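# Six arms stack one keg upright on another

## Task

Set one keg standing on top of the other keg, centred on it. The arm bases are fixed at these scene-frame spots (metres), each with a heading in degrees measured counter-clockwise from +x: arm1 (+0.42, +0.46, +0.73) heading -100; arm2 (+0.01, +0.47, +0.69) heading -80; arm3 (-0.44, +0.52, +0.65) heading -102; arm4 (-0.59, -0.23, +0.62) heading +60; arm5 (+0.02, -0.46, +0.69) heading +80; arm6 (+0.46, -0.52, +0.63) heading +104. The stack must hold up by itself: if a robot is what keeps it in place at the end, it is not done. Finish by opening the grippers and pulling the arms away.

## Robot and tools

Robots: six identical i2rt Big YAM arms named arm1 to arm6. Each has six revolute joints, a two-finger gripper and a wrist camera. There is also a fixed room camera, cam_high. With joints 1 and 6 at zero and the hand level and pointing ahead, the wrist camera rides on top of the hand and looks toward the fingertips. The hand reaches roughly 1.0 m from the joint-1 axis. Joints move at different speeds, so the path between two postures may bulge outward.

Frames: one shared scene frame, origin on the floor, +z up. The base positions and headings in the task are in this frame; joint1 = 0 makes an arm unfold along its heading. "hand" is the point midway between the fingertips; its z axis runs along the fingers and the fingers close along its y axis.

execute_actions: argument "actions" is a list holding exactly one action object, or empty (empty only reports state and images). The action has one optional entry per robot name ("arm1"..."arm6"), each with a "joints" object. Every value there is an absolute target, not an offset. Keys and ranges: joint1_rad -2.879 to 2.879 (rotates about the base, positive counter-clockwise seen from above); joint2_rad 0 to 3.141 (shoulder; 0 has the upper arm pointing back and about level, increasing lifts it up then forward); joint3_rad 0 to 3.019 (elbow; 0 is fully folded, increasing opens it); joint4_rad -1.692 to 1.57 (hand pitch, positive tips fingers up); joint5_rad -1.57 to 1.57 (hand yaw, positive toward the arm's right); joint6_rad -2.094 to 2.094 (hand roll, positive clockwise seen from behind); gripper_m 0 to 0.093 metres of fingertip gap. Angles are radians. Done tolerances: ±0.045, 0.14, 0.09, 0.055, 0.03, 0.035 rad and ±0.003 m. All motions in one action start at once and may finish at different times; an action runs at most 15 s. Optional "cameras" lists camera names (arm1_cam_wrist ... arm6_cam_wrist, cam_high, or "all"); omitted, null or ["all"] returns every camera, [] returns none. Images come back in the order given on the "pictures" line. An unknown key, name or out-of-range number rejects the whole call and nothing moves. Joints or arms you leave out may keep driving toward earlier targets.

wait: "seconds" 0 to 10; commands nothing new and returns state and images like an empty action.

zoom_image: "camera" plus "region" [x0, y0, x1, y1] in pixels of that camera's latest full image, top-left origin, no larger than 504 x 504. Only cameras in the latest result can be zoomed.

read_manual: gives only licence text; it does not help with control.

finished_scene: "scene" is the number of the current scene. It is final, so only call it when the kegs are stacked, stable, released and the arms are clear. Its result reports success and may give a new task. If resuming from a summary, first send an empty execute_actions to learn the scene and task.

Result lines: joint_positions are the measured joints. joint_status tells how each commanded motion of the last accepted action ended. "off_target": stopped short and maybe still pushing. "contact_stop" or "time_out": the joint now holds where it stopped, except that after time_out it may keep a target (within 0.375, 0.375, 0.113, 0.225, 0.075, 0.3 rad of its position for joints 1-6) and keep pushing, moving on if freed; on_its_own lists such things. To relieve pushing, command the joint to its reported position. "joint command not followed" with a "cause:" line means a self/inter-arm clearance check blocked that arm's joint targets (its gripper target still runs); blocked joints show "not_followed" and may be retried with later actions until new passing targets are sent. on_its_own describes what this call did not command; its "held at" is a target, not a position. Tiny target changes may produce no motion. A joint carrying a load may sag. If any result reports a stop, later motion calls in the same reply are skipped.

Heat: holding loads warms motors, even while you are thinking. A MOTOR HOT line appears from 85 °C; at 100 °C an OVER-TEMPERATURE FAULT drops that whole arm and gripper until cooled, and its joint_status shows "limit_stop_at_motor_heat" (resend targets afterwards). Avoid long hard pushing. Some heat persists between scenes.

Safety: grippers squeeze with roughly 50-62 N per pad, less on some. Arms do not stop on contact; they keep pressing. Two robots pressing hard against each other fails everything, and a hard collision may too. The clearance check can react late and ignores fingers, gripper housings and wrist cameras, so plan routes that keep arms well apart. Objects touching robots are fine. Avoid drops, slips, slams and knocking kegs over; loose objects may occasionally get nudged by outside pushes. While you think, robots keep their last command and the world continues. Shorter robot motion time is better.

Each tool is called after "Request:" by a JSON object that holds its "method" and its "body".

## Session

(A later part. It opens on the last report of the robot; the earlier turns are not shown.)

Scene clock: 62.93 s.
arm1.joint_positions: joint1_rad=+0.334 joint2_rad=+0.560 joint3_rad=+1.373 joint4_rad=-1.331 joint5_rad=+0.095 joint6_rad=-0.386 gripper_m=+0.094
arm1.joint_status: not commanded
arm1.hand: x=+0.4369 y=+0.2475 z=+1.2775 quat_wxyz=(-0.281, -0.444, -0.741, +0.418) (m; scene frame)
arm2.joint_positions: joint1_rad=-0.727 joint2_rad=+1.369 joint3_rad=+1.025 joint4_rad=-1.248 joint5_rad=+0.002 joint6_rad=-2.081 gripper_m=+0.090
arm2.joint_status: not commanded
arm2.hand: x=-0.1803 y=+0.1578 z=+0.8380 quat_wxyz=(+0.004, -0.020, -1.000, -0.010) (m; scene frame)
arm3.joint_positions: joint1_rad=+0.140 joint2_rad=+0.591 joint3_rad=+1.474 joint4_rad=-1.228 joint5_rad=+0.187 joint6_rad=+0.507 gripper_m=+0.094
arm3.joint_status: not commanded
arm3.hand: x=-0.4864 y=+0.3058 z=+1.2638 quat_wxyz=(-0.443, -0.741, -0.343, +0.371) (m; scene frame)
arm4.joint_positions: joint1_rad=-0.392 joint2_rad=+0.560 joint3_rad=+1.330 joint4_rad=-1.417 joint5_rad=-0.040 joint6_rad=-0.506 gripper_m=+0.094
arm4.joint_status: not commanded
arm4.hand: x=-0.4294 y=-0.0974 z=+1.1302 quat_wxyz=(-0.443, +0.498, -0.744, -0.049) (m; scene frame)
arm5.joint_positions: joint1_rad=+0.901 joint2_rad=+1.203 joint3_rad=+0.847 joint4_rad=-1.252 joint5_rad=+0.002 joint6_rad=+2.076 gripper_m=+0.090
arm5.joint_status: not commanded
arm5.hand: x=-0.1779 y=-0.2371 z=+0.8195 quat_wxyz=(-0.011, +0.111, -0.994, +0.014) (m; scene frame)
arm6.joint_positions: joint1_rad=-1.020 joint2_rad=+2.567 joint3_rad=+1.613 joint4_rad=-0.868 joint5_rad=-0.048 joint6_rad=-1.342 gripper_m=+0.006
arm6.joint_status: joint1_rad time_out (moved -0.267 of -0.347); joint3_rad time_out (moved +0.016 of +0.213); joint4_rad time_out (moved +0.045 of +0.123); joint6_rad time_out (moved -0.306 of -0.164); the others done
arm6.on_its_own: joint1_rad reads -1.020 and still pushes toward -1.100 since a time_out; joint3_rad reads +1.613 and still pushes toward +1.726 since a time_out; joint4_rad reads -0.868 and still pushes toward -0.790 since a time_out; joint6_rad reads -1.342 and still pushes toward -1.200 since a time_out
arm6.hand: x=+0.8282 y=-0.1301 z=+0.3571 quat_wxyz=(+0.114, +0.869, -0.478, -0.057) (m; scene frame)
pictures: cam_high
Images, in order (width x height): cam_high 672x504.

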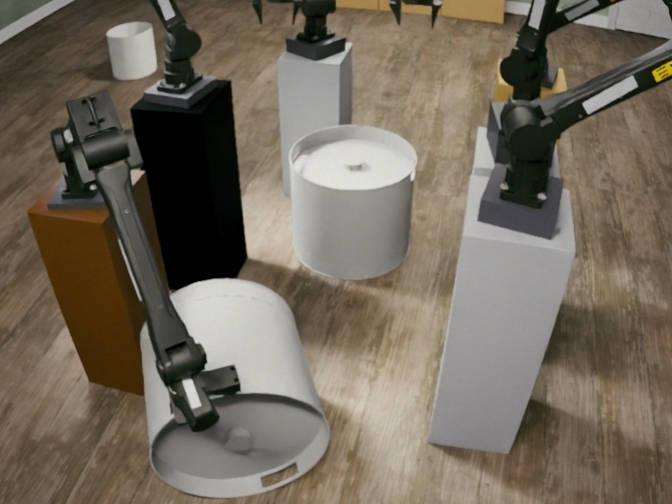

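Request:
{"method": "execute_actions", "body": {"actions": [{"arm6":{"joints":{"joint1_rad":-0.785,"joint2_rad":1.87,"joint3_rad":1.13,"joint4_rad":-0.56,"joint6_rad":-0.85}}}], "cameras": ["cam_high"]}}

Scene clock: 65.90 s.
arm1.joint_positions: joint1_rad=+0.334 joint2_rad=+0.560 joint3_rad=+1.373 joint4_rad=-1.331 joint5_rad=+0.095 joint6_rad=-0.386 gripper_m=+0.094
arm1.joint_status: not commanded
arm1.hand: x=+0.4369 y=+0.2475 z=+1.2775 quat_wxyz=(-0.281, -0.444, -0.741, +0.418) (m; scene frame)
arm2.joint_positions: joint1_rad=-0.727 joint2_rad=+1.369 joint3_rad=+1.025 joint4_rad=-1.248 joint5_rad=+0.002 joint6_rad=-2.081 gripper_m=+0.090
arm2.joint_status: not commanded
arm2.hand: x=-0.1803 y=+0.1578 z=+0.8380 quat_wxyz=(+0.004, -0.020, -1.000, -0.010) (m; scene frame)
arm3.joint_positions: joint1_rad=+0.140 joint2_rad=+0.591 joint3_rad=+1.474 joint4_rad=-1.228 joint5_rad=+0.187 joint6_rad=+0.507 gripper_m=+0.094
arm3.joint_status: not commanded
arm3.hand: x=-0.4864 y=+0.3058 z=+1.2638 quat_wxyz=(-0.443, -0.741, -0.343, +0.371) (m; scene frame)
arm4.joint_positions: joint1_rad=-0.392 joint2_rad=+0.560 joint3_rad=+1.330 joint4_rad=-1.417 joint5_rad=-0.040 joint6_rad=-0.506 gripper_m=+0.094
arm4.joint_status: not commanded
arm4.hand: x=-0.4294 y=-0.0974 z=+1.1302 quat_wxyz=(-0.443, +0.498, -0.744, -0.049) (m; scene frame)
arm5.joint_positions: joint1_rad=+0.901 joint2_rad=+1.203 joint3_rad=+0.847 joint4_rad=-1.252 joint5_rad=+0.002 joint6_rad=+2.076 gripper_m=+0.090
arm5.joint_status: not commanded
arm5.hand: x=-0.1779 y=-0.2371 z=+0.8195 quat_wxyz=(-0.011, +0.111, -0.994, +0.014) (m; scene frame)
arm6.joint_positions: joint1_rad=-0.773 joint2_rad=+2.108 joint3_rad=+1.020 joint4_rad=-0.558 joint5_rad=-0.009 joint6_rad=-0.819 gripper_m=+0.006
arm6.joint_status: joint2_rad time_out (moved -0.459 of -0.697); joint3_rad time_out (moved -0.593 of -0.483); the others done
arm6.on_its_own: joint2_rad reads +2.108 and still pushes toward +1.870 since a time_out; joint3_rad reads +1.020 and still pushes toward +1.130 since a time_out
arm6.hand: x=+0.6759 y=-0.1450 z=+0.4653 quat_wxyz=(+0.038, +0.802, -0.596, -0.001) (m; scene frame)
pictures: cam_high
Images, in order (width x height): cam_high 672x504.

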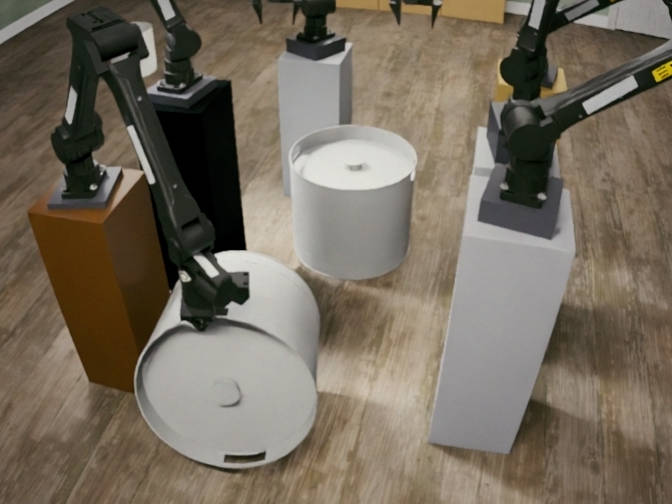

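Request:
{"method": "execute_actions", "body": {"actions": [{"arm6":{"joints":{"joint1_rad":-0.27,"joint2_rad":1.79,"joint3_rad":0.78,"joint4_rad":-0.485,"joint6_rad":-0.2}}}], "cameras": ["cam_high"]}}

Scene clock: 68.13 s.
arm1.joint_positions: joint1_rad=+0.334 joint2_rad=+0.560 joint3_rad=+1.373 joint4_rad=-1.331 joint5_rad=+0.095 joint6_rad=-0.386 gripper_m=+0.094
arm1.joint_status: not commanded
arm1.hand: x=+0.4369 y=+0.2475 z=+1.2775 quat_wxyz=(-0.281, -0.444, -0.741, +0.418) (m; scene frame)
arm2.joint_positions: joint1_rad=-0.727 joint2_rad=+1.369 joint3_rad=+1.025 joint4_rad=-1.248 joint5_rad=+0.002 joint6_rad=-2.081 gripper_m=+0.090
arm2.joint_status: not commanded
arm2.hand: x=-0.1803 y=+0.1578 z=+0.8380 quat_wxyz=(+0.004, -0.020, -1.000, -0.010) (m; scene frame)
arm3.joint_positions: joint1_rad=+0.140 joint2_rad=+0.591 joint3_rad=+1.474 joint4_rad=-1.228 joint5_rad=+0.187 joint6_rad=+0.507 gripper_m=+0.094
arm3.joint_status: not commanded
arm3.hand: x=-0.4864 y=+0.3058 z=+1.2638 quat_wxyz=(-0.443, -0.741, -0.343, +0.371) (m; scene frame)
arm4.joint_positions: joint1_rad=-0.392 joint2_rad=+0.560 joint3_rad=+1.330 joint4_rad=-1.417 joint5_rad=-0.040 joint6_rad=-0.506 gripper_m=+0.094
arm4.joint_status: not commanded
arm4.hand: x=-0.4294 y=-0.0974 z=+1.1302 quat_wxyz=(-0.443, +0.498, -0.744, -0.049) (m; scene frame)
arm5.joint_positions: joint1_rad=+0.901 joint2_rad=+1.203 joint3_rad=+0.847 joint4_rad=-1.252 joint5_rad=+0.002 joint6_rad=+2.076 gripper_m=+0.090
arm5.joint_status: not commanded
arm5.hand: x=-0.1779 y=-0.2371 z=+0.8195 quat_wxyz=(-0.011, +0.111, -0.994, +0.014) (m; scene frame)
arm6.joint_positions: joint1_rad=-0.268 joint2_rad=+1.875 joint3_rad=+0.744 joint4_rad=-0.488 joint5_rad=-0.011 joint6_rad=-0.201 gripper_m=+0.005
arm6.joint_status: all done
arm6.hand: x=+0.4655 y=-0.1688 z=+0.5084 quat_wxyz=(+0.022, +0.768, -0.640, +0.009) (m; scene frame)
pictures: cam_high
Images, in order (width x height): cam_high 672x504.

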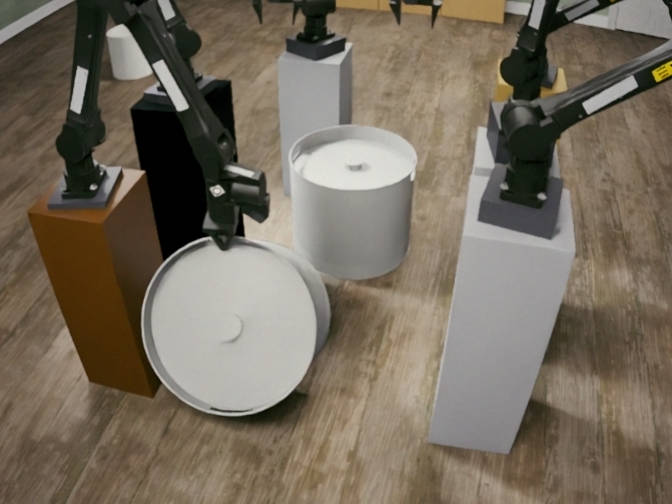

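Request:
{"method": "execute_actions", "body": {"actions": [{"arm6":{"joints":{"joint1_rad":0.229,"joint2_rad":2.12,"joint3_rad":1.054,"joint4_rad":-0.47,"joint6_rad":0.6}}}], "cameras": ["cam_high"]}}

Request:
{"method": "execute_actions", "body": {"actions": [{"arm6":{"joints":{"joint1_rad":0.44,"joint2_rad":2.5,"joint3_rad":1.5,"joint4_rad":-0.546,"joint6_rad":0.85}}}], "cameras": ["cam_high"]}}

Scene clock: 71.13 s.
arm1.joint_positions: joint1_rad=+0.334 joint2_rad=+0.560 joint3_rad=+1.373 joint4_rad=-1.331 joint5_rad=+0.095 joint6_rad=-0.386 gripper_m=+0.094
arm1.joint_status: not commanded
arm1.hand: x=+0.4369 y=+0.2475 z=+1.2775 quat_wxyz=(-0.281, -0.444, -0.741, +0.418) (m; scene frame)
arm2.joint_positions: joint1_rad=-0.727 joint2_rad=+1.369 joint3_rad=+1.025 joint4_rad=-1.248 joint5_rad=+0.002 joint6_rad=-2.081 gripper_m=+0.090
arm2.joint_status: not commanded
arm2.hand: x=-0.1803 y=+0.1578 z=+0.8380 quat_wxyz=(+0.004, -0.020, -1.000, -0.010) (m; scene frame)
arm3.joint_positions: joint1_rad=+0.140 joint2_rad=+0.591 joint3_rad=+1.474 joint4_rad=-1.228 joint5_rad=+0.187 joint6_rad=+0.507 gripper_m=+0.094
arm3.joint_status: not commanded
arm3.hand: x=-0.4864 y=+0.3058 z=+1.2638 quat_wxyz=(-0.443, -0.741, -0.343, +0.371) (m; scene frame)
arm4.joint_positions: joint1_rad=-0.392 joint2_rad=+0.560 joint3_rad=+1.330 joint4_rad=-1.417 joint5_rad=-0.040 joint6_rad=-0.506 gripper_m=+0.094
arm4.joint_status: not commanded
arm4.hand: x=-0.4294 y=-0.0974 z=+1.1302 quat_wxyz=(-0.443, +0.498, -0.744, -0.049) (m; scene frame)
arm5.joint_positions: joint1_rad=+0.901 joint2_rad=+1.203 joint3_rad=+0.847 joint4_rad=-1.252 joint5_rad=+0.002 joint6_rad=+2.076 gripper_m=+0.090
arm5.joint_status: not commanded
arm5.hand: x=-0.1779 y=-0.2371 z=+0.8195 quat_wxyz=(-0.011, +0.111, -0.994, +0.014) (m; scene frame)
arm6.joint_positions: joint1_rad=+0.306 joint2_rad=+2.178 joint3_rad=+1.077 joint4_rad=-0.426 joint5_rad=-0.047 joint6_rad=+0.619 gripper_m=+0.001
arm6.joint_status: joint1_rad time_out (moved +0.573 of +0.497); the others done
arm6.on_its_own: joint1_rad reads +0.306 and still pushes toward +0.229 since a time_out; gripper_m moved -0.004 to your old target +0.000
arm6.hand: x=+0.2025 y=-0.1176 z=+0.4451 quat_wxyz=(+0.019, +0.684, -0.729, -0.027) (m; scene frame)
pictures: cam_high
Images, in order (width x height): cam_high 672x504.

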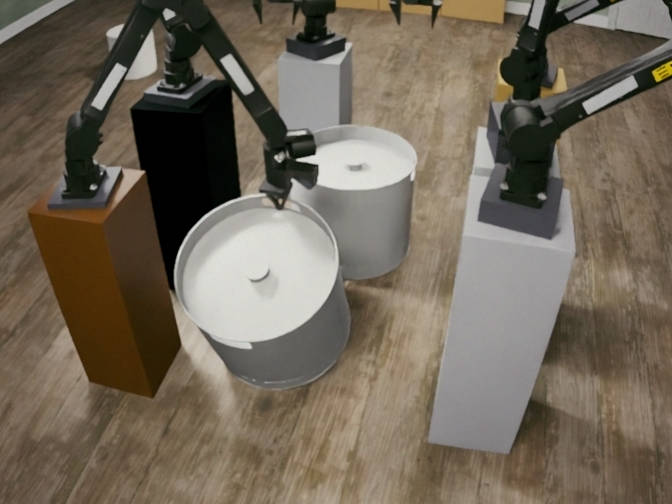

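not run: a stop came earlier in this reply.

Request:
{"method": "execute_actions", "body": {"actions": [{"arm6":{"joints":{"joint1_rad":0.44,"joint2_rad":2.5,"joint3_rad":1.5,"joint4_rad":-0.546,"joint6_rad":0.85}}}], "cameras": ["cam_high"]}}

Request:
{"method": "execute_actions", "body": {"actions": [{"arm6":{"joints":{"gripper_m":0.06}}}], "cameras": []}}

Request:
{"method": "execute_actions", "body": {"actions": [{"arm6":{"joints":{"joint2_rad":2.0,"joint3_rad":1.3,"joint4_rad":-0.87}}}], "cameras": ["cam_high","arm6_cam_wrist"]}}

Scene clock: 73.73 s.
arm1.joint_positions: joint1_rad=+0.334 joint2_rad=+0.560 joint3_rad=+1.373 joint4_rad=-1.331 joint5_rad=+0.095 joint6_rad=-0.386 gripper_m=+0.094
arm1.joint_status: not commanded
arm1.hand: x=+0.4369 y=+0.2475 z=+1.2775 quat_wxyz=(-0.281, -0.444, -0.741, +0.418) (m; scene frame)
arm2.joint_positions: joint1_rad=-0.727 joint2_rad=+1.369 joint3_rad=+1.025 joint4_rad=-1.248 joint5_rad=+0.002 joint6_rad=-2.081 gripper_m=+0.090
arm2.joint_status: not commanded
arm2.hand: x=-0.1803 y=+0.1578 z=+0.8380 quat_wxyz=(+0.004, -0.020, -1.000, -0.010) (m; scene frame)
arm3.joint_positions: joint1_rad=+0.140 joint2_rad=+0.591 joint3_rad=+1.474 joint4_rad=-1.228 joint5_rad=+0.187 joint6_rad=+0.507 gripper_m=+0.094
arm3.joint_status: not commanded
arm3.hand: x=-0.4864 y=+0.3058 z=+1.2638 quat_wxyz=(-0.443, -0.741, -0.343, +0.371) (m; scene frame)
arm4.joint_positions: joint1_rad=-0.392 joint2_rad=+0.560 joint3_rad=+1.330 joint4_rad=-1.417 joint5_rad=-0.040 joint6_rad=-0.506 gripper_m=+0.094
arm4.joint_status: not commanded
arm4.hand: x=-0.4294 y=-0.0974 z=+1.1302 quat_wxyz=(-0.443, +0.498, -0.744, -0.049) (m; scene frame)
arm5.joint_positions: joint1_rad=+0.901 joint2_rad=+1.203 joint3_rad=+0.847 joint4_rad=-1.252 joint5_rad=+0.002 joint6_rad=+2.076 gripper_m=+0.090
arm5.joint_status: not commanded
arm5.hand: x=-0.1779 y=-0.2371 z=+0.8195 quat_wxyz=(-0.011, +0.111, -0.994, +0.014) (m; scene frame)
arm6.joint_positions: joint1_rad=+0.557 joint2_rad=+2.580 joint3_rad=+1.517 joint4_rad=-0.469 joint5_rad=-0.027 joint6_rad=+0.825 gripper_m=+0.001
arm6.joint_status: joint1_rad time_out (moved +0.251 of +0.134); joint4_rad time_out (moved -0.042 of -0.120); the others done
arm6.on_its_own: joint1_rad reads +0.557 and still pushes toward +0.440 since a time_out; joint4_rad reads -0.469 and still pushes toward -0.546 since a time_out
arm6.hand: x=+0.0434 y=-0.1246 z=+0.3238 quat_wxyz=(+0.014, +0.700, -0.714, -0.020) (m; scene frame)
pictures: cam_high
Images, in order (width x height): cam_high 672x504.

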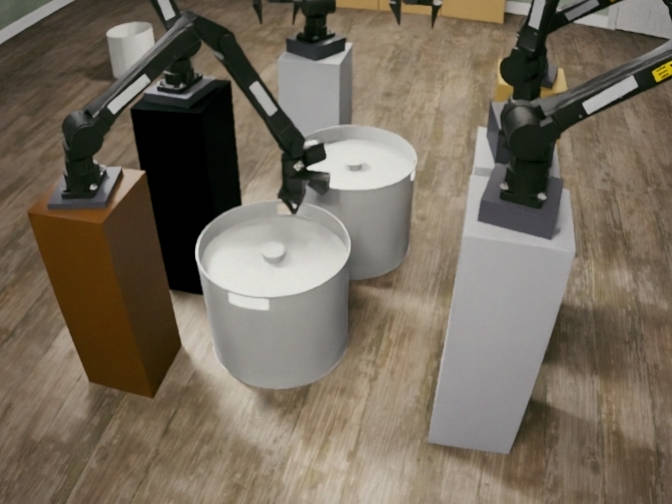

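not run: a stop came earlier in this reply.

not run: a stop came earlier in this reply.

Request:
{"method": "execute_actions", "body": {"actions": [{"arm6":{"joints":{"gripper_m":0.06,"joint1_rad":0.557}}}], "cameras": []}}

Request:
{"method": "execute_actions", "body": {"actions": [{"arm6":{"joints":{"joint2_rad":1.9,"joint3_rad":1.3,"joint4_rad":-0.95}}}], "cameras": ["arm6_cam_wrist"]}}

Request:
{"method": "execute_actions", "body": {"actions": [{"arm6":{"joints":{"joint1_rad":-0.6,"joint2_rad":0.6,"joint3_rad":1.3,"joint4_rad":-1.4}},"arm2":{"joints":{"joint1_rad":-0.747,"joint2_rad":2.235,"joint3_rad":0.827,"joint4_rad":-0.15,"joint6_rad":-2.09}},"arm5":{"joints":{"joint1_rad":0.937,"joint2_rad":2.224,"joint3_rad":0.649,"joint4_rad":0.0,"joint6_rad":2.09}}}], "cameras": ["cam_high","arm2_cam_wrist","arm5_cam_wrist"]}}

Scene clock: 75.23 s.
arm1.joint_positions: joint1_rad=+0.334 joint2_rad=+0.560 joint3_rad=+1.373 joint4_rad=-1.331 joint5_rad=+0.095 joint6_rad=-0.386 gripper_m=+0.094
arm1.joint_status: not commanded
arm1.hand: x=+0.4369 y=+0.2475 z=+1.2775 quat_wxyz=(-0.281, -0.444, -0.741, +0.418) (m; scene frame)
arm2.joint_positions: joint1_rad=-0.727 joint2_rad=+1.369 joint3_rad=+1.025 joint4_rad=-1.248 joint5_rad=+0.002 joint6_rad=-2.081 gripper_m=+0.090
arm2.joint_status: not commanded
arm2.hand: x=-0.1803 y=+0.1578 z=+0.8380 quat_wxyz=(+0.004, -0.020, -1.000, -0.010) (m; scene frame)
arm3.joint_positions: joint1_rad=+0.140 joint2_rad=+0.591 joint3_rad=+1.474 joint4_rad=-1.228 joint5_rad=+0.187 joint6_rad=+0.507 gripper_m=+0.094
arm3.joint_status: not commanded
arm3.hand: x=-0.4864 y=+0.3058 z=+1.2638 quat_wxyz=(-0.443, -0.741, -0.343, +0.371) (m; scene frame)
arm4.joint_positions: joint1_rad=-0.392 joint2_rad=+0.560 joint3_rad=+1.330 joint4_rad=-1.417 joint5_rad=-0.040 joint6_rad=-0.506 gripper_m=+0.094
arm4.joint_status: not commanded
arm4.hand: x=-0.4294 y=-0.0974 z=+1.1302 quat_wxyz=(-0.443, +0.498, -0.744, -0.049) (m; scene frame)
arm5.joint_positions: joint1_rad=+0.901 joint2_rad=+1.203 joint3_rad=+0.847 joint4_rad=-1.252 joint5_rad=+0.002 joint6_rad=+2.076 gripper_m=+0.090
arm5.joint_status: not commanded
arm5.hand: x=-0.1779 y=-0.2371 z=+0.8195 quat_wxyz=(-0.011, +0.111, -0.994, +0.014) (m; scene frame)
arm6.joint_positions: joint1_rad=+0.555 joint2_rad=+2.484 joint3_rad=+1.497 joint4_rad=-0.529 joint5_rad=-0.002 joint6_rad=+0.841 gripper_m=+0.060
arm6.joint_status: all done
arm6.on_its_own: joint4_rad moved -0.060 to your old target -0.546
arm6.hand: x=+0.0377 y=-0.1118 z=+0.3727 quat_wxyz=(+0.002, +0.693, -0.720, -0.028) (m; scene frame)
pictures: none
No camera images: the call's "cameras" was empty. Leave "cameras" out to get every camera's image.

Scene clock: 76.73 s.
arm1.joint_positions: joint1_rad=+0.334 joint2_rad=+0.560 joint3_rad=+1.373 joint4_rad=-1.331 joint5_rad=+0.095 joint6_rad=-0.386 gripper_m=+0.094
arm1.joint_status: not commanded
arm1.hand: x=+0.4369 y=+0.2475 z=+1.2775 quat_wxyz=(-0.281, -0.444, -0.741, +0.418) (m; scene frame)
arm2.joint_positions: joint1_rad=-0.727 joint2_rad=+1.369 joint3_rad=+1.025 joint4_rad=-1.248 joint5_rad=+0.002 joint6_rad=-2.081 gripper_m=+0.090
arm2.joint_status: not commanded
arm2.hand: x=-0.1803 y=+0.1578 z=+0.8380 quat_wxyz=(+0.004, -0.020, -1.000, -0.010) (m; scene frame)
arm3.joint_positions: joint1_rad=+0.140 joint2_rad=+0.591 joint3_rad=+1.474 joint4_rad=-1.228 joint5_rad=+0.187 joint6_rad=+0.507 gripper_m=+0.094
arm3.joint_status: not commanded
arm3.hand: x=-0.4864 y=+0.3058 z=+1.2638 quat_wxyz=(-0.443, -0.741, -0.343, +0.371) (m; scene frame)
arm4.joint_positions: joint1_rad=-0.392 joint2_rad=+0.560 joint3_rad=+1.330 joint4_rad=-1.417 joint5_rad=-0.040 joint6_rad=-0.506 gripper_m=+0.094
arm4.joint_status: not commanded
arm4.hand: x=-0.4294 y=-0.0974 z=+1.1302 quat_wxyz=(-0.443, +0.498, -0.744, -0.049) (m; scene frame)
arm5.joint_positions: joint1_rad=+0.901 joint2_rad=+1.203 joint3_rad=+0.847 joint4_rad=-1.252 joint5_rad=+0.002 joint6_rad=+2.076 gripper_m=+0.090
arm5.joint_status: not commanded
arm5.hand: x=-0.1779 y=-0.2371 z=+0.8195 quat_wxyz=(-0.011, +0.111, -0.994, +0.014) (m; scene frame)
arm6.joint_positions: joint1_rad=+0.555 joint2_rad=+1.891 joint3_rad=+1.287 joint4_rad=-0.932 joint5_rad=-0.002 joint6_rad=+0.842 gripper_m=+0.060
arm6.joint_status: all done
arm6.hand: x=+0.0801 y=-0.1526 z=+0.6345 quat_wxyz=(+0.002, +0.693, -0.721, -0.018) (m; scene frame)
pictures: arm6_cam_wrist
Images, in order (width x height): arm6_cam_wrist 672x504.

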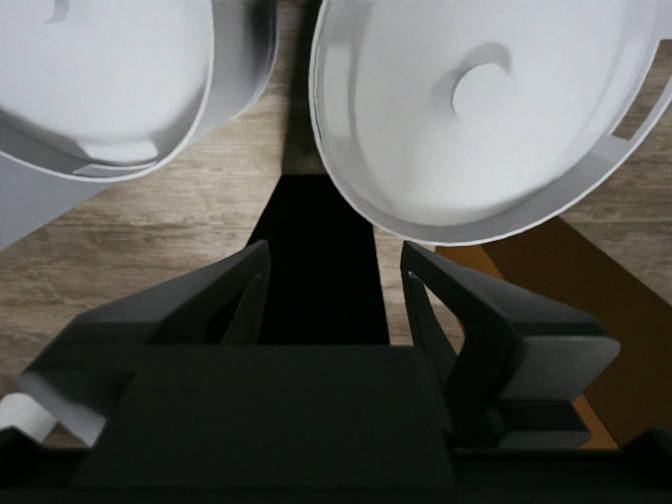

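Scene clock: 78.53 s.
arm1.joint_positions: joint1_rad=+0.334 joint2_rad=+0.560 joint3_rad=+1.373 joint4_rad=-1.331 joint5_rad=+0.095 joint6_rad=-0.386 gripper_m=+0.094
arm1.joint_status: not commanded
arm1.hand: x=+0.4369 y=+0.2475 z=+1.2775 quat_wxyz=(-0.281, -0.444, -0.741, +0.418) (m; scene frame)
arm2.joint_positions: joint1_rad=-0.735 joint2_rad=+2.245 joint3_rad=+0.830 joint4_rad=-0.164 joint5_rad=+0.002 joint6_rad=-2.081 gripper_m=+0.090
arm2.joint_status: all done
arm2.hand: x=-0.1898 y=+0.1576 z=+0.4583 quat_wxyz=(+0.007, -0.024, -1.000, -0.004) (m; scene frame)
arm3.joint_positions: joint1_rad=+0.140 joint2_rad=+0.591 joint3_rad=+1.474 joint4_rad=-1.228 joint5_rad=+0.187 joint6_rad=+0.507 gripper_m=+0.094
arm3.joint_status: not commanded
arm3.hand: x=-0.4864 y=+0.3058 z=+1.2638 quat_wxyz=(-0.443, -0.741, -0.343, +0.371) (m; scene frame)
arm4.joint_positions: joint1_rad=-0.392 joint2_rad=+0.560 joint3_rad=+1.330 joint4_rad=-1.417 joint5_rad=-0.040 joint6_rad=-0.506 gripper_m=+0.094
arm4.joint_status: not commanded
arm4.hand: x=-0.4294 y=-0.0974 z=+1.1302 quat_wxyz=(-0.443, +0.498, -0.744, -0.049) (m; scene frame)
arm5.joint_positions: joint1_rad=+0.926 joint2_rad=+2.210 joint3_rad=+0.658 joint4_rad=-0.009 joint5_rad=+0.002 joint6_rad=+2.076 gripper_m=+0.090
arm5.joint_status: all done
arm5.hand: x=-0.1924 y=-0.2323 z=+0.4557 quat_wxyz=(+0.002, +0.124, -0.992, -0.004) (m; scene frame)
arm6.joint_positions: joint1_rad=-0.594 joint2_rad=+0.596 joint3_rad=+1.287 joint4_rad=-1.380 joint5_rad=+0.002 joint6_rad=+0.843 gripper_m=+0.060
arm6.joint_status: all done
arm6.hand: x=+0.5400 y=-0.3040 z=+1.1144 quat_wxyz=(-0.219, +0.170, -0.888, -0.367) (m; scene frame)
pictures: arm2_cam_wrist, arm5_cam_wrist, cam_high
Images, in order (width x height): arm2_cam_wrist 672x504, arm5_cam_wrist 672x504, cam_high 672x504.

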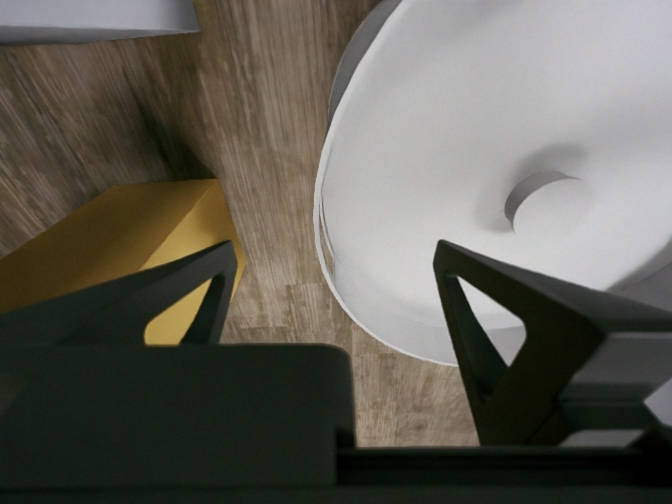

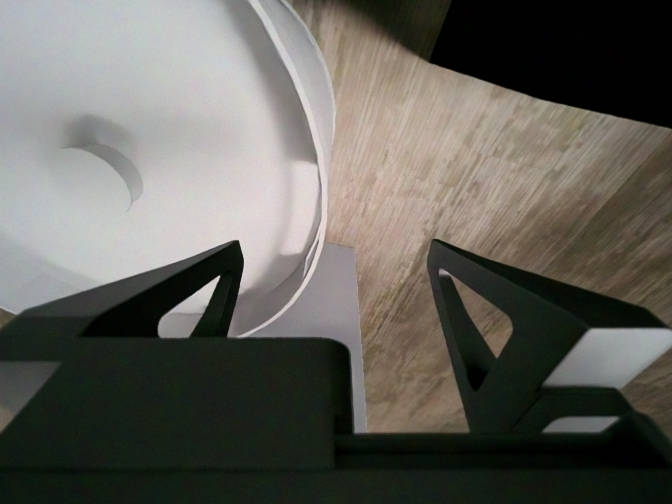

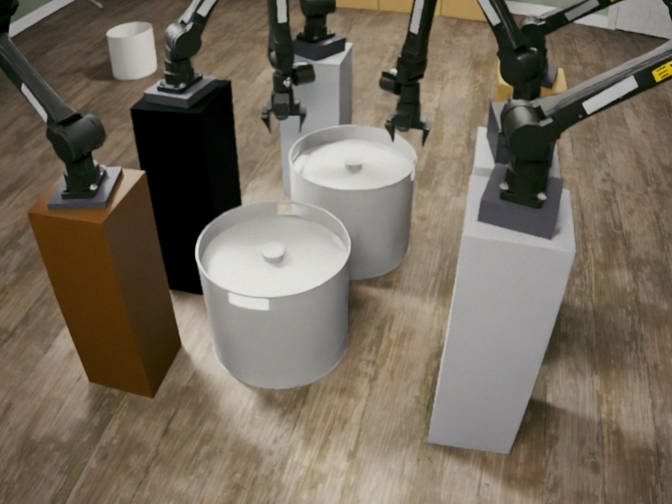

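Request:
{"method": "execute_actions", "body": {"actions": [{"arm2":{"joints":{"joint1_rad":-0.875,"joint2_rad":2.63,"joint3_rad":1.065,"joint4_rad":0.01}},"arm5":{"joints":{"joint1_rad":0.909,"joint2_rad":2.655,"joint3_rad":0.908,"joint4_rad":0.18}}}], "cameras": ["cam_high","arm2_cam_wrist","arm5_cam_wrist"]}}

Scene clock: 80.17 s.
arm1.joint_positions: joint1_rad=+0.334 joint2_rad=+0.560 joint3_rad=+1.373 joint4_rad=-1.331 joint5_rad=+0.095 joint6_rad=-0.386 gripper_m=+0.094
arm1.joint_status: not commanded
arm1.hand: x=+0.4369 y=+0.2475 z=+1.2775 quat_wxyz=(-0.281, -0.444, -0.741, +0.418) (m; scene frame)
arm2.joint_positions: joint1_rad=-0.885 joint2_rad=+2.649 joint3_rad=+1.060 joint4_rad=+0.005 joint5_rad=+0.001 joint6_rad=-2.081 gripper_m=+0.090
arm2.joint_status: all done
arm2.hand: x=-0.2416 y=+0.1842 z=+0.3201 quat_wxyz=(+0.004, -0.099, -0.995, -0.005) (m; scene frame)
arm3.joint_positions: joint1_rad=+0.140 joint2_rad=+0.591 joint3_rad=+1.474 joint4_rad=-1.228 joint5_rad=+0.187 joint6_rad=+0.507 gripper_m=+0.094
arm3.joint_status: not commanded
arm3.hand: x=-0.4864 y=+0.3058 z=+1.2638 quat_wxyz=(-0.443, -0.741, -0.343, +0.371) (m; scene frame)
arm4.joint_positions: joint1_rad=-0.392 joint2_rad=+0.560 joint3_rad=+1.330 joint4_rad=-1.417 joint5_rad=-0.040 joint6_rad=-0.506 gripper_m=+0.094
arm4.joint_status: not commanded
arm4.hand: x=-0.4294 y=-0.0974 z=+1.1302 quat_wxyz=(-0.443, +0.498, -0.744, -0.049) (m; scene frame)
arm5.joint_positions: joint1_rad=+0.901 joint2_rad=+2.578 joint3_rad=+0.937 joint4_rad=+0.203 joint5_rad=+0.013 joint6_rad=+2.087 gripper_m=+0.090
arm5.joint_status: all done
arm5.hand: x=-0.2332 y=-0.1718 z=+0.3402 quat_wxyz=(+0.033, +0.105, -0.992, -0.057) (m; scene frame)
arm6.joint_positions: joint1_rad=-0.594 joint2_rad=+0.596 joint3_rad=+1.287 joint4_rad=-1.380 joint5_rad=+0.002 joint6_rad=+0.843 gripper_m=+0.060
arm6.joint_status: not commanded
arm6.hand: x=+0.5400 y=-0.3040 z=+1.1144 quat_wxyz=(-0.219, +0.170, -0.888, -0.367) (m; scene frame)
pictures: arm2_cam_wrist, arm5_cam_wrist, cam_high
Images, in order (width x height): arm2_cam_wrist 672x504, arm5_cam_wrist 672x504, cam_high 672x504.

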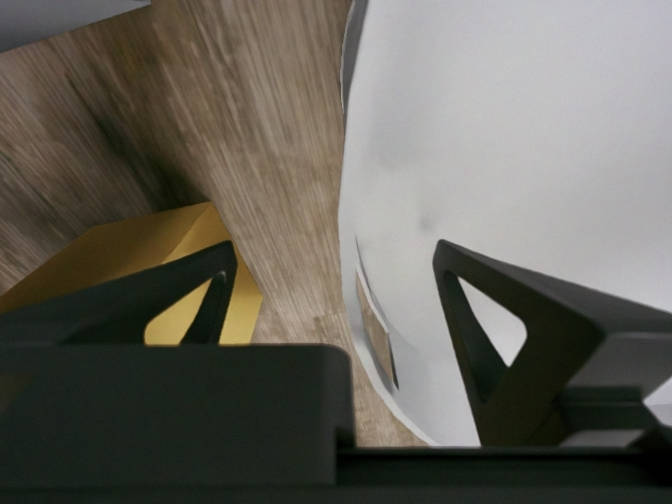

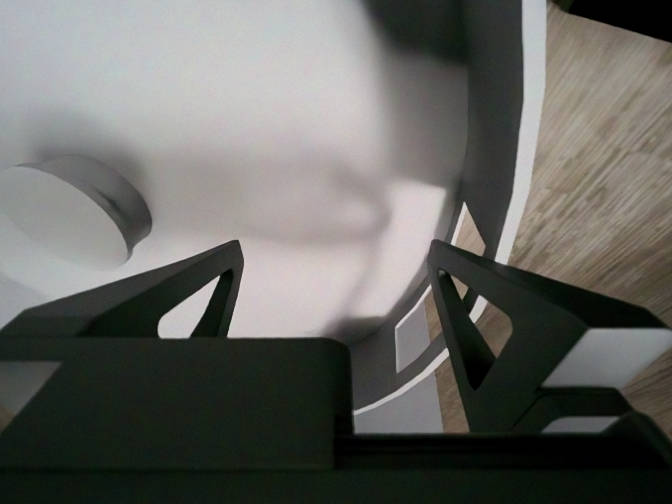

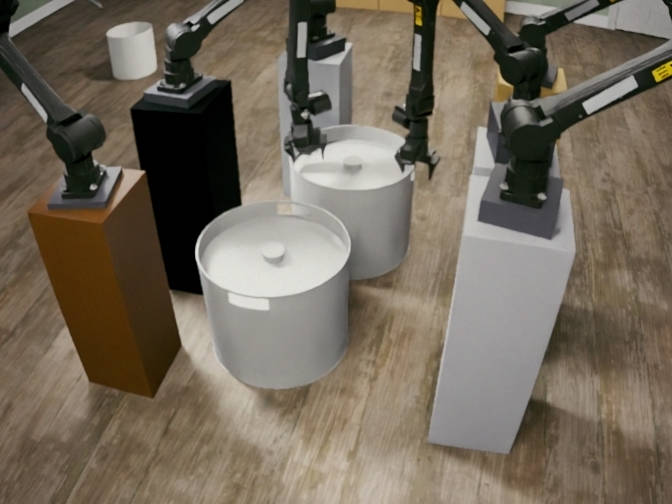

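Request:
{"method": "execute_actions", "body": {"actions": [{"arm2":{"joints":{"joint1_rad":-0.905,"joint2_rad":2.625,"joint3_rad":1.115,"joint4_rad":-0.04}},"arm5":{"joints":{"joint2_rad":2.234,"joint3_rad":0.775,"joint4_rad":-0.112}}}], "cameras": []}}

Request:
{"method": "execute_actions", "body": {"actions": [{"arm5":{"joints":{"joint1_rad":1.01,"joint6_rad":-0.75}}}], "cameras": []}}

Request:
{"method": "execute_actions", "body": {"actions": [{"arm5":{"joints":{"joint2_rad":2.45,"joint3_rad":0.866,"joint4_rad":0.014}}}], "cameras": []}}

Request:
{"method": "execute_actions", "body": {"actions": [{"arm5":{"joints":{"joint2_rad":2.645,"joint3_rad":0.977,"joint4_rad":0.095}}}], "cameras": ["cam_high","arm2_cam_wrist","arm5_cam_wrist"]}}

Scene clock: 81.83 s.
arm1.joint_positions: joint1_rad=+0.334 joint2_rad=+0.560 joint3_rad=+1.373 joint4_rad=-1.331 joint5_rad=+0.095 joint6_rad=-0.386 gripper_m=+0.094
arm1.joint_status: not commanded
arm1.hand: x=+0.4369 y=+0.2475 z=+1.2775 quat_wxyz=(-0.281, -0.444, -0.741, +0.418) (m; scene frame)
arm2.joint_positions: joint1_rad=-0.893 joint2_rad=+2.641 joint3_rad=+1.111 joint4_rad=-0.027 joint5_rad=+0.001 joint6_rad=-2.081 gripper_m=+0.090
arm2.joint_status: all done
arm2.hand: x=-0.2628 y=+0.1644 z=+0.3236 quat_wxyz=(+0.012, -0.103, -0.995, +0.006) (m; scene frame)
arm3.joint_positions: joint1_rad=+0.140 joint2_rad=+0.591 joint3_rad=+1.474 joint4_rad=-1.228 joint5_rad=+0.187 joint6_rad=+0.507 gripper_m=+0.094
arm3.joint_status: not commanded
arm3.hand: x=-0.4864 y=+0.3058 z=+1.2638 quat_wxyz=(-0.443, -0.741, -0.343, +0.371) (m; scene frame)
arm4.joint_positions: joint1_rad=-0.392 joint2_rad=+0.560 joint3_rad=+1.330 joint4_rad=-1.417 joint5_rad=-0.040 joint6_rad=-0.506 gripper_m=+0.094
arm4.joint_status: not commanded
arm4.hand: x=-0.4294 y=-0.0974 z=+1.1302 quat_wxyz=(-0.443, +0.498, -0.744, -0.049) (m; scene frame)
arm5.joint_positions: joint1_rad=+0.901 joint2_rad=+2.231 joint3_rad=+0.771 joint4_rad=-0.104 joint5_rad=+0.003 joint6_rad=+2.088 gripper_m=+0.090
arm5.joint_status: all done
arm5.hand: x=-0.2132 y=-0.1971 z=+0.4520 quat_wxyz=(+0.001, +0.105, -0.994, -0.003) (m; scene frame)
arm6.joint_positions: joint1_rad=-0.594 joint2_rad=+0.596 joint3_rad=+1.287 joint4_rad=-1.380 joint5_rad=+0.002 joint6_rad=+0.843 gripper_m=+0.060
arm6.joint_status: not commanded
arm6.hand: x=+0.5400 y=-0.3040 z=+1.1144 quat_wxyz=(-0.219, +0.170, -0.888, -0.367) (m; scene frame)
pictures: none
No camera images: the call's "cameras" was empty. Leave "cameras" out to get every camera's image.

Scene clock: 84.50 s.
arm1.joint_positions: joint1_rad=+0.334 joint2_rad=+0.560 joint3_rad=+1.373 joint4_rad=-1.331 joint5_rad=+0.095 joint6_rad=-0.386 gripper_m=+0.094
arm1.joint_status: not commanded
arm1.hand: x=+0.4369 y=+0.2475 z=+1.2775 quat_wxyz=(-0.281, -0.444, -0.741, +0.418) (m; scene frame)
arm2.joint_positions: joint1_rad=-0.893 joint2_rad=+2.641 joint3_rad=+1.111 joint4_rad=-0.027 joint5_rad=+0.001 joint6_rad=-2.081 gripper_m=+0.090
arm2.joint_status: not commanded
arm2.hand: x=-0.2628 y=+0.1644 z=+0.3236 quat_wxyz=(+0.012, -0.103, -0.995, +0.006) (m; scene frame)
arm3.joint_positions: joint1_rad=+0.140 joint2_rad=+0.591 joint3_rad=+1.474 joint4_rad=-1.228 joint5_rad=+0.187 joint6_rad=+0.507 gripper_m=+0.094
arm3.joint_status: not commanded
arm3.hand: x=-0.4864 y=+0.3058 z=+1.2638 quat_wxyz=(-0.443, -0.741, -0.343, +0.371) (m; scene frame)
arm4.joint_positions: joint1_rad=-0.392 joint2_rad=+0.560 joint3_rad=+1.330 joint4_rad=-1.417 joint5_rad=-0.040 joint6_rad=-0.506 gripper_m=+0.094
arm4.joint_status: not commanded
arm4.hand: x=-0.4294 y=-0.0974 z=+1.1302 quat_wxyz=(-0.443, +0.498, -0.744, -0.049) (m; scene frame)
arm5.joint_positions: joint1_rad=+1.013 joint2_rad=+2.231 joint3_rad=+0.771 joint4_rad=-0.104 joint5_rad=+0.001 joint6_rad=-0.734 gripper_m=+0.090
arm5.joint_status: all done
arm5.hand: x=-0.2415 y=-0.2252 z=+0.4520 quat_wxyz=(-0.002, +1.000, +0.002, -0.002) (m; scene frame)
arm6.joint_positions: joint1_rad=-0.594 joint2_rad=+0.596 joint3_rad=+1.287 joint4_rad=-1.380 joint5_rad=+0.002 joint6_rad=+0.843 gripper_m=+0.060
arm6.joint_status: not commanded
arm6.hand: x=+0.5400 y=-0.3040 z=+1.1144 quat_wxyz=(-0.219, +0.170, -0.888, -0.367) (m; scene frame)
pictures: none
No camera images: the call's "cameras" was empty. Leave "cameras" out to get every camera's image.

Scene clock: 85.70 s.
arm1.joint_positions: joint1_rad=+0.334 joint2_rad=+0.560 joint3_rad=+1.373 joint4_rad=-1.331 joint5_rad=+0.095 joint6_rad=-0.386 gripper_m=+0.094
arm1.joint_status: not commanded
arm1.hand: x=+0.4369 y=+0.2475 z=+1.2775 quat_wxyz=(-0.281, -0.444, -0.741, +0.418) (m; scene frame)
arm2.joint_positions: joint1_rad=-0.893 joint2_rad=+2.641 joint3_rad=+1.111 joint4_rad=-0.027 joint5_rad=+0.001 joint6_rad=-2.081 gripper_m=+0.090
arm2.joint_status: not commanded
arm2.hand: x=-0.2628 y=+0.1644 z=+0.3236 quat_wxyz=(+0.012, -0.103, -0.995, +0.006) (m; scene frame)
arm3.joint_positions: joint1_rad=+0.140 joint2_rad=+0.591 joint3_rad=+1.474 joint4_rad=-1.228 joint5_rad=+0.187 joint6_rad=+0.507 gripper_m=+0.094
arm3.joint_status: not commanded
arm3.hand: x=-0.4864 y=+0.3058 z=+1.2638 quat_wxyz=(-0.443, -0.741, -0.343, +0.371) (m; scene frame)
arm4.joint_positions: joint1_rad=-0.392 joint2_rad=+0.560 joint3_rad=+1.330 joint4_rad=-1.417 joint5_rad=-0.040 joint6_rad=-0.506 gripper_m=+0.094
arm4.joint_status: not commanded
arm4.hand: x=-0.4294 y=-0.0974 z=+1.1302 quat_wxyz=(-0.443, +0.498, -0.744, -0.049) (m; scene frame)
arm5.joint_positions: joint1_rad=+1.013 joint2_rad=+2.444 joint3_rad=+0.865 joint4_rad=+0.009 joint5_rad=+0.001 joint6_rad=-0.735 gripper_m=+0.090
arm5.joint_status: all done
arm5.hand: x=-0.2423 y=-0.2244 z=+0.3836 quat_wxyz=(+0.000, +1.000, +0.002, +0.000) (m; scene frame)
arm6.joint_positions: joint1_rad=-0.594 joint2_rad=+0.596 joint3_rad=+1.287 joint4_rad=-1.380 joint5_rad=+0.002 joint6_rad=+0.843 gripper_m=+0.060
arm6.joint_status: not commanded
arm6.hand: x=+0.5400 y=-0.3040 z=+1.1144 quat_wxyz=(-0.219, +0.170, -0.888, -0.367) (m; scene frame)
pictures: none
No camera images: the call's "cameras" was empty. Leave "cameras" out to get every camera's image.

Scene clock: 86.90 s.
arm1.joint_positions: joint1_rad=+0.334 joint2_rad=+0.560 joint3_rad=+1.373 joint4_rad=-1.331 joint5_rad=+0.095 joint6_rad=-0.386 gripper_m=+0.094
arm1.joint_status: not commanded
arm1.hand: x=+0.4369 y=+0.2475 z=+1.2775 quat_wxyz=(-0.281, -0.444, -0.741, +0.418) (m; scene frame)
arm2.joint_positions: joint1_rad=-0.893 joint2_rad=+2.641 joint3_rad=+1.111 joint4_rad=-0.027 joint5_rad=+0.001 joint6_rad=-2.081 gripper_m=+0.090
arm2.joint_status: not commanded
arm2.hand: x=-0.2628 y=+0.1644 z=+0.3236 quat_wxyz=(+0.012, -0.103, -0.995, +0.006) (m; scene frame)
arm3.joint_positions: joint1_rad=+0.140 joint2_rad=+0.591 joint3_rad=+1.474 joint4_rad=-1.228 joint5_rad=+0.187 joint6_rad=+0.507 gripper_m=+0.094
arm3.joint_status: not commanded
arm3.hand: x=-0.4864 y=+0.3058 z=+1.2638 quat_wxyz=(-0.443, -0.741, -0.343, +0.371) (m; scene frame)
arm4.joint_positions: joint1_rad=-0.392 joint2_rad=+0.560 joint3_rad=+1.330 joint4_rad=-1.417 joint5_rad=-0.040 joint6_rad=-0.506 gripper_m=+0.094
arm4.joint_status: not commanded
arm4.hand: x=-0.4294 y=-0.0974 z=+1.1302 quat_wxyz=(-0.443, +0.498, -0.744, -0.049) (m; scene frame)
arm5.joint_positions: joint1_rad=+1.013 joint2_rad=+2.638 joint3_rad=+0.976 joint4_rad=+0.093 joint5_rad=+0.001 joint6_rad=-0.735 gripper_m=+0.090
arm5.joint_status: all done
arm5.hand: x=-0.2416 y=-0.2251 z=+0.3173 quat_wxyz=(-0.001, +1.000, +0.002, +0.000) (m; scene frame)
arm6.joint_positions: joint1_rad=-0.594 joint2_rad=+0.596 joint3_rad=+1.287 joint4_rad=-1.380 joint5_rad=+0.002 joint6_rad=+0.843 gripper_m=+0.060
arm6.joint_status: not commanded
arm6.hand: x=+0.5400 y=-0.3040 z=+1.1144 quat_wxyz=(-0.219, +0.170, -0.888, -0.367) (m; scene frame)
pictures: arm2_cam_wrist, arm5_cam_wrist, cam_high
Images, in order (width x height): arm2_cam_wrist 672x504, arm5_cam_wrist 672x504, cam_high 672x504.

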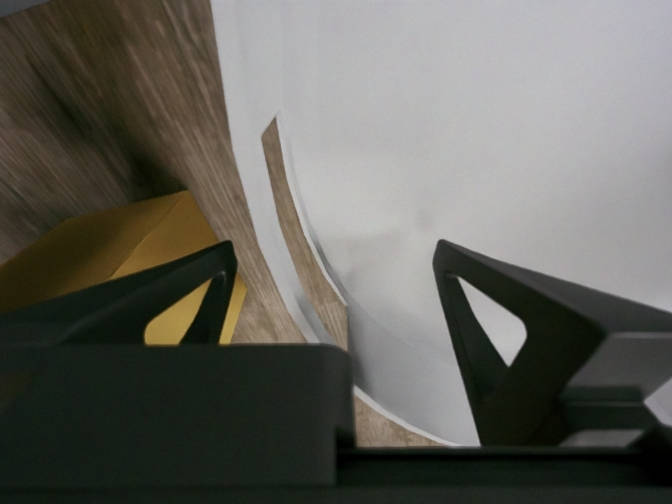

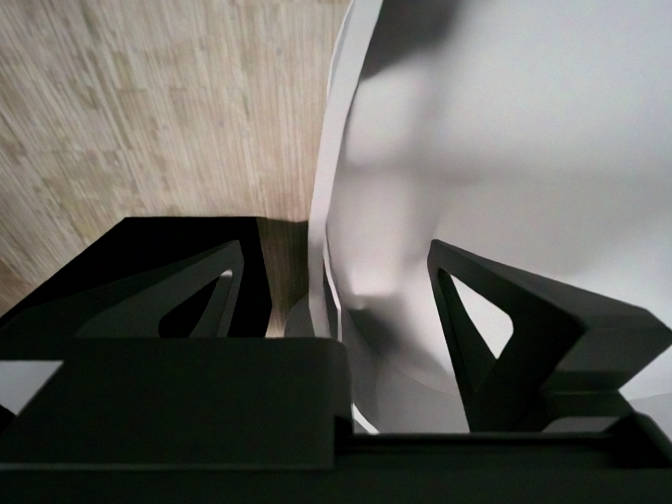

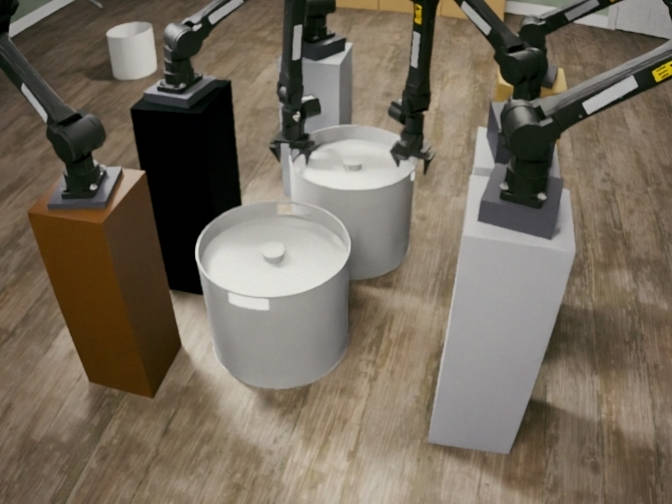

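Request:
{"method": "execute_actions", "body": {"actions": [{"arm2":{"joints":{"joint1_rad":-0.89,"joint3_rad":1.085,"joint4_rad":-0.0}},"arm5":{"joints":{"joint1_rad":0.956,"joint2_rad":2.65,"joint3_rad":0.922,"joint4_rad":0.155,"joint6_rad":-0.86}}}], "cameras": []}}

Request:
{"method": "execute_actions", "body": {"actions": [{"arm2":{"joints":{"gripper_m":0}},"arm5":{"joints":{"gripper_m":0}}}], "cameras": ["arm2_cam_wrist","arm5_cam_wrist"]}}

Scene clock: 88.17 s.
arm1.joint_positions: joint1_rad=+0.334 joint2_rad=+0.560 joint3_rad=+1.373 joint4_rad=-1.331 joint5_rad=+0.095 joint6_rad=-0.386 gripper_m=+0.094
arm1.joint_status: not commanded
arm1.hand: x=+0.4369 y=+0.2475 z=+1.2775 quat_wxyz=(-0.281, -0.444, -0.741, +0.418) (m; scene frame)
arm2.joint_positions: joint1_rad=-0.893 joint2_rad=+2.641 joint3_rad=+1.089 joint4_rad=-0.015 joint5_rad=+0.001 joint6_rad=-2.081 gripper_m=+0.090
arm2.joint_status: all done
arm2.hand: x=-0.2556 y=+0.1727 z=+0.3234 quat_wxyz=(+0.009, -0.103, -0.995, +0.002) (m; scene frame)
arm3.joint_positions: joint1_rad=+0.140 joint2_rad=+0.591 joint3_rad=+1.474 joint4_rad=-1.228 joint5_rad=+0.187 joint6_rad=+0.507 gripper_m=+0.094
arm3.joint_status: not commanded
arm3.hand: x=-0.4864 y=+0.3058 z=+1.2638 quat_wxyz=(-0.443, -0.741, -0.343, +0.371) (m; scene frame)
arm4.joint_positions: joint1_rad=-0.392 joint2_rad=+0.560 joint3_rad=+1.330 joint4_rad=-1.417 joint5_rad=-0.040 joint6_rad=-0.506 gripper_m=+0.094
arm4.joint_status: not commanded
arm4.hand: x=-0.4294 y=-0.0974 z=+1.1302 quat_wxyz=(-0.443, +0.498, -0.744, -0.049) (m; scene frame)
arm5.joint_positions: joint1_rad=+0.960 joint2_rad=+2.638 joint3_rad=+0.927 joint4_rad=+0.145 joint5_rad=+0.001 joint6_rad=-0.843 gripper_m=+0.090
arm5.joint_status: all done
arm5.hand: x=-0.2162 y=-0.2238 z=+0.3194 quat_wxyz=(-0.002, +1.000, +0.030, -0.001) (m; scene frame)
arm6.joint_positions: joint1_rad=-0.594 joint2_rad=+0.596 joint3_rad=+1.287 joint4_rad=-1.380 joint5_rad=+0.002 joint6_rad=+0.843 gripper_m=+0.060
arm6.joint_status: not commanded
arm6.hand: x=+0.5400 y=-0.3040 z=+1.1144 quat_wxyz=(-0.219, +0.170, -0.888, -0.367) (m; scene frame)
pictures: none
No camera images: the call's "cameras" was empty. Leave "cameras" out to get every camera's image.

Scene clock: 89.17 s.
arm1.joint_positions: joint1_rad=+0.334 joint2_rad=+0.560 joint3_rad=+1.373 joint4_rad=-1.331 joint5_rad=+0.095 joint6_rad=-0.386 gripper_m=+0.094
arm1.joint_status: not commanded
arm1.hand: x=+0.4369 y=+0.2475 z=+1.2775 quat_wxyz=(-0.281, -0.444, -0.741, +0.418) (m; scene frame)
arm2.joint_positions: joint1_rad=-0.893 joint2_rad=+2.641 joint3_rad=+1.084 joint4_rad=-0.012 joint5_rad=+0.009 joint6_rad=-2.111 gripper_m=+0.009
arm2.joint_status: gripper_m off_target (ended at +0.009, target +0.000)
arm2.hand: x=-0.2547 y=+0.1755 z=+0.3233 quat_wxyz=(+0.012, -0.088, -0.996, -0.002) (m; scene frame)
arm3.joint_positions: joint1_rad=+0.140 joint2_rad=+0.591 joint3_rad=+1.474 joint4_rad=-1.228 joint5_rad=+0.187 joint6_rad=+0.507 gripper_m=+0.094
arm3.joint_status: not commanded
arm3.hand: x=-0.4864 y=+0.3058 z=+1.2638 quat_wxyz=(-0.443, -0.741, -0.343, +0.371) (m; scene frame)
arm4.joint_positions: joint1_rad=-0.392 joint2_rad=+0.560 joint3_rad=+1.330 joint4_rad=-1.417 joint5_rad=-0.040 joint6_rad=-0.506 gripper_m=+0.094
arm4.joint_status: not commanded
arm4.hand: x=-0.4294 y=-0.0974 z=+1.1302 quat_wxyz=(-0.443, +0.498, -0.744, -0.049) (m; scene frame)
arm5.joint_positions: joint1_rad=+0.962 joint2_rad=+2.638 joint3_rad=+0.926 joint4_rad=+0.147 joint5_rad=+0.001 joint6_rad=-0.973 gripper_m=+0.002
arm5.joint_status: all done
arm5.hand: x=-0.2165 y=-0.2246 z=+0.3195 quat_wxyz=(-0.002, +0.995, +0.096, -0.001) (m; scene frame)
arm6.joint_positions: joint1_rad=-0.594 joint2_rad=+0.596 joint3_rad=+1.287 joint4_rad=-1.380 joint5_rad=+0.002 joint6_rad=+0.843 gripper_m=+0.060
arm6.joint_status: not commanded
arm6.hand: x=+0.5400 y=-0.3040 z=+1.1144 quat_wxyz=(-0.219, +0.170, -0.888, -0.367) (m; scene frame)
pictures: arm2_cam_wrist, arm5_cam_wrist
Images, in order (width x height): arm2_cam_wrist 672x504, arm5_cam_wrist 672x504.

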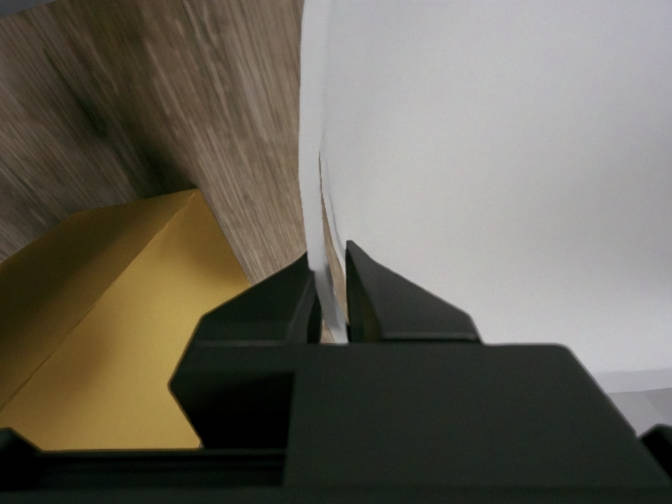

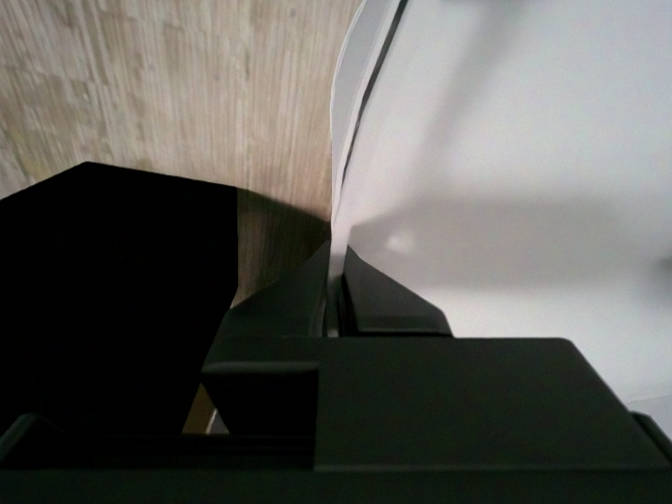

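Request:
{"method": "execute_actions", "body": {"actions": [{"arm2":{"joints":{"joint1_rad":-0.789,"joint2_rad":2.07,"joint3_rad":0.83,"joint4_rad":-0.16,"joint6_rad":-2.09}},"arm5":{"joints":{"joint1_rad":1.058,"joint2_rad":2.075,"joint3_rad":0.86,"joint4_rad":-0.18,"joint6_rad":-0.61}}}], "cameras": ["cam_high"]}}

Scene clock: 92.13 s.
arm1.joint_positions: joint1_rad=+0.334 joint2_rad=+0.560 joint3_rad=+1.373 joint4_rad=-1.331 joint5_rad=+0.095 joint6_rad=-0.386 gripper_m=+0.094
arm1.joint_status: not commanded
arm1.hand: x=+0.4369 y=+0.2475 z=+1.2775 quat_wxyz=(-0.281, -0.444, -0.741, +0.418) (m; scene frame)
arm2.joint_positions: joint1_rad=-0.794 joint2_rad=+2.250 joint3_rad=+0.810 joint4_rad=-0.144 joint5_rad=-0.010 joint6_rad=-2.016 gripper_m=+0.003
arm2.joint_status: joint2_rad time_out (moved -0.391 of -0.571); joint6_rad time_out (moved +0.095 of +0.021); the others done
arm2.on_its_own: joint2_rad reads +2.250 and still pushes toward +2.070 since a time_out; joint6_rad reads -2.016 and still pushes toward -2.090 since a time_out; gripper_m moved -0.006 toward your old target +0.000
arm2.hand: x=-0.2006 y=+0.1762 z=+0.4556 quat_wxyz=(+0.000, -0.086, -0.996, -0.002) (m; scene frame)
arm3.joint_positions: joint1_rad=+0.140 joint2_rad=+0.591 joint3_rad=+1.474 joint4_rad=-1.228 joint5_rad=+0.187 joint6_rad=+0.507 gripper_m=+0.094
arm3.joint_status: not commanded
arm3.hand: x=-0.4864 y=+0.3058 z=+1.2638 quat_wxyz=(-0.443, -0.741, -0.343, +0.371) (m; scene frame)
arm4.joint_positions: joint1_rad=-0.392 joint2_rad=+0.560 joint3_rad=+1.330 joint4_rad=-1.417 joint5_rad=-0.040 joint6_rad=-0.506 gripper_m=+0.094
arm4.joint_status: not commanded
arm4.hand: x=-0.4294 y=-0.0974 z=+1.1302 quat_wxyz=(-0.443, +0.498, -0.744, -0.049) (m; scene frame)
arm5.joint_positions: joint1_rad=+1.052 joint2_rad=+2.270 joint3_rad=+0.843 joint4_rad=-0.172 joint5_rad=+0.020 joint6_rad=-0.663 gripper_m=+0.001
arm5.joint_status: joint2_rad time_out (moved -0.367 of -0.563); joint6_rad time_out (moved +0.310 of +0.363); the others done
arm5.on_its_own: joint2_rad reads +2.270 and still pushes toward +2.075 since a time_out; joint6_rad reads -0.663 and still pushes toward -0.610 since a time_out
arm5.hand: x=-0.2589 y=-0.2240 z=+0.4424 quat_wxyz=(+0.001, +1.000, -0.014, +0.017) (m; scene frame)
arm6.joint_positions: joint1_rad=-0.594 joint2_rad=+0.596 joint3_rad=+1.287 joint4_rad=-1.380 joint5_rad=+0.002 joint6_rad=+0.843 gripper_m=+0.060
arm6.joint_status: not commanded
arm6.hand: x=+0.5400 y=-0.3040 z=+1.1144 quat_wxyz=(-0.219, +0.170, -0.888, -0.367) (m; scene frame)
pictures: cam_high
Images, in order (width x height): cam_high 672x504.

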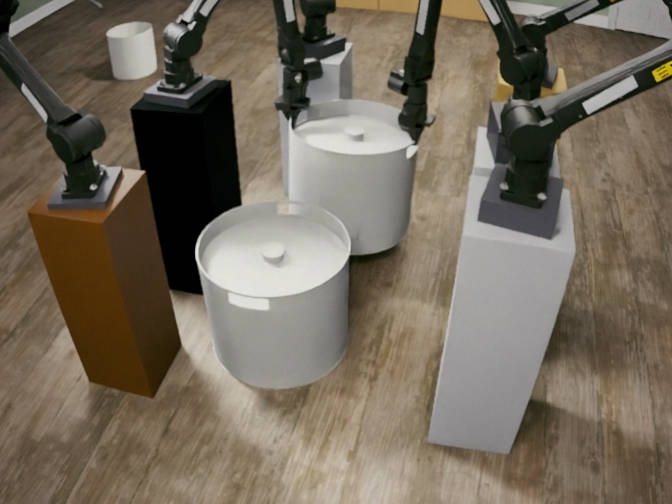

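Request:
{"method": "execute_actions", "body": {"actions": [{"arm2":{"joints":{"joint2_rad":1.605,"joint3_rad":0.815,"joint4_rad":-0.56,"joint6_rad":-2.02}},"arm5":{"joints":{"joint2_rad":1.61,"joint3_rad":0.845,"joint4_rad":-0.57,"joint6_rad":-0.65}}}], "cameras": []}}

Scene clock: 95.03 s.
arm1.joint_positions: joint1_rad=+0.334 joint2_rad=+0.560 joint3_rad=+1.373 joint4_rad=-1.331 joint5_rad=+0.095 joint6_rad=-0.386 gripper_m=+0.094
arm1.joint_status: not commanded
arm1.hand: x=+0.4369 y=+0.2475 z=+1.2775 quat_wxyz=(-0.281, -0.444, -0.741, +0.418) (m; scene frame)
arm2.joint_positions: joint1_rad=-0.787 joint2_rad=+1.777 joint3_rad=+0.744 joint4_rad=-0.539 joint5_rad=-0.012 joint6_rad=-1.991 gripper_m=+0.003
arm2.joint_status: joint2_rad time_out (moved -0.473 of -0.645); the others done
arm2.on_its_own: joint2_rad reads +1.777 and still pushes toward +1.605 since a time_out
arm2.hand: x=-0.1971 y=+0.1732 z=+0.6110 quat_wxyz=(+0.003, -0.095, -0.995, +0.003) (m; scene frame)
arm3.joint_positions: joint1_rad=+0.140 joint2_rad=+0.591 joint3_rad=+1.474 joint4_rad=-1.228 joint5_rad=+0.187 joint6_rad=+0.507 gripper_m=+0.094
arm3.joint_status: not commanded
arm3.hand: x=-0.4864 y=+0.3058 z=+1.2638 quat_wxyz=(-0.443, -0.741, -0.343, +0.371) (m; scene frame)
arm4.joint_positions: joint1_rad=-0.392 joint2_rad=+0.560 joint3_rad=+1.330 joint4_rad=-1.417 joint5_rad=-0.040 joint6_rad=-0.506 gripper_m=+0.094
arm4.joint_status: not commanded
arm4.hand: x=-0.4294 y=-0.0974 z=+1.1302 quat_wxyz=(-0.443, +0.498, -0.744, -0.049) (m; scene frame)
arm5.joint_positions: joint1_rad=+1.052 joint2_rad=+1.786 joint3_rad=+0.764 joint4_rad=-0.564 joint5_rad=+0.021 joint6_rad=-0.660 gripper_m=+0.001
arm5.joint_status: joint2_rad time_out (moved -0.485 of -0.660); the others done
arm5.on_its_own: joint2_rad reads +1.786 and still pushes toward +1.610 since a time_out
arm5.hand: x=-0.2582 y=-0.2243 z=+0.6042 quat_wxyz=(-0.003, +1.000, -0.016, +0.012) (m; scene frame)
arm6.joint_positions: joint1_rad=-0.594 joint2_rad=+0.596 joint3_rad=+1.287 joint4_rad=-1.380 joint5_rad=+0.002 joint6_rad=+0.843 gripper_m=+0.060
arm6.joint_status: not commanded
arm6.hand: x=+0.5400 y=-0.3040 z=+1.1144 quat_wxyz=(-0.219, +0.170, -0.888, -0.367) (m; scene frame)
pictures: none
No camera images: the call's "cameras" was empty. Leave "cameras" out to get every camera's image.


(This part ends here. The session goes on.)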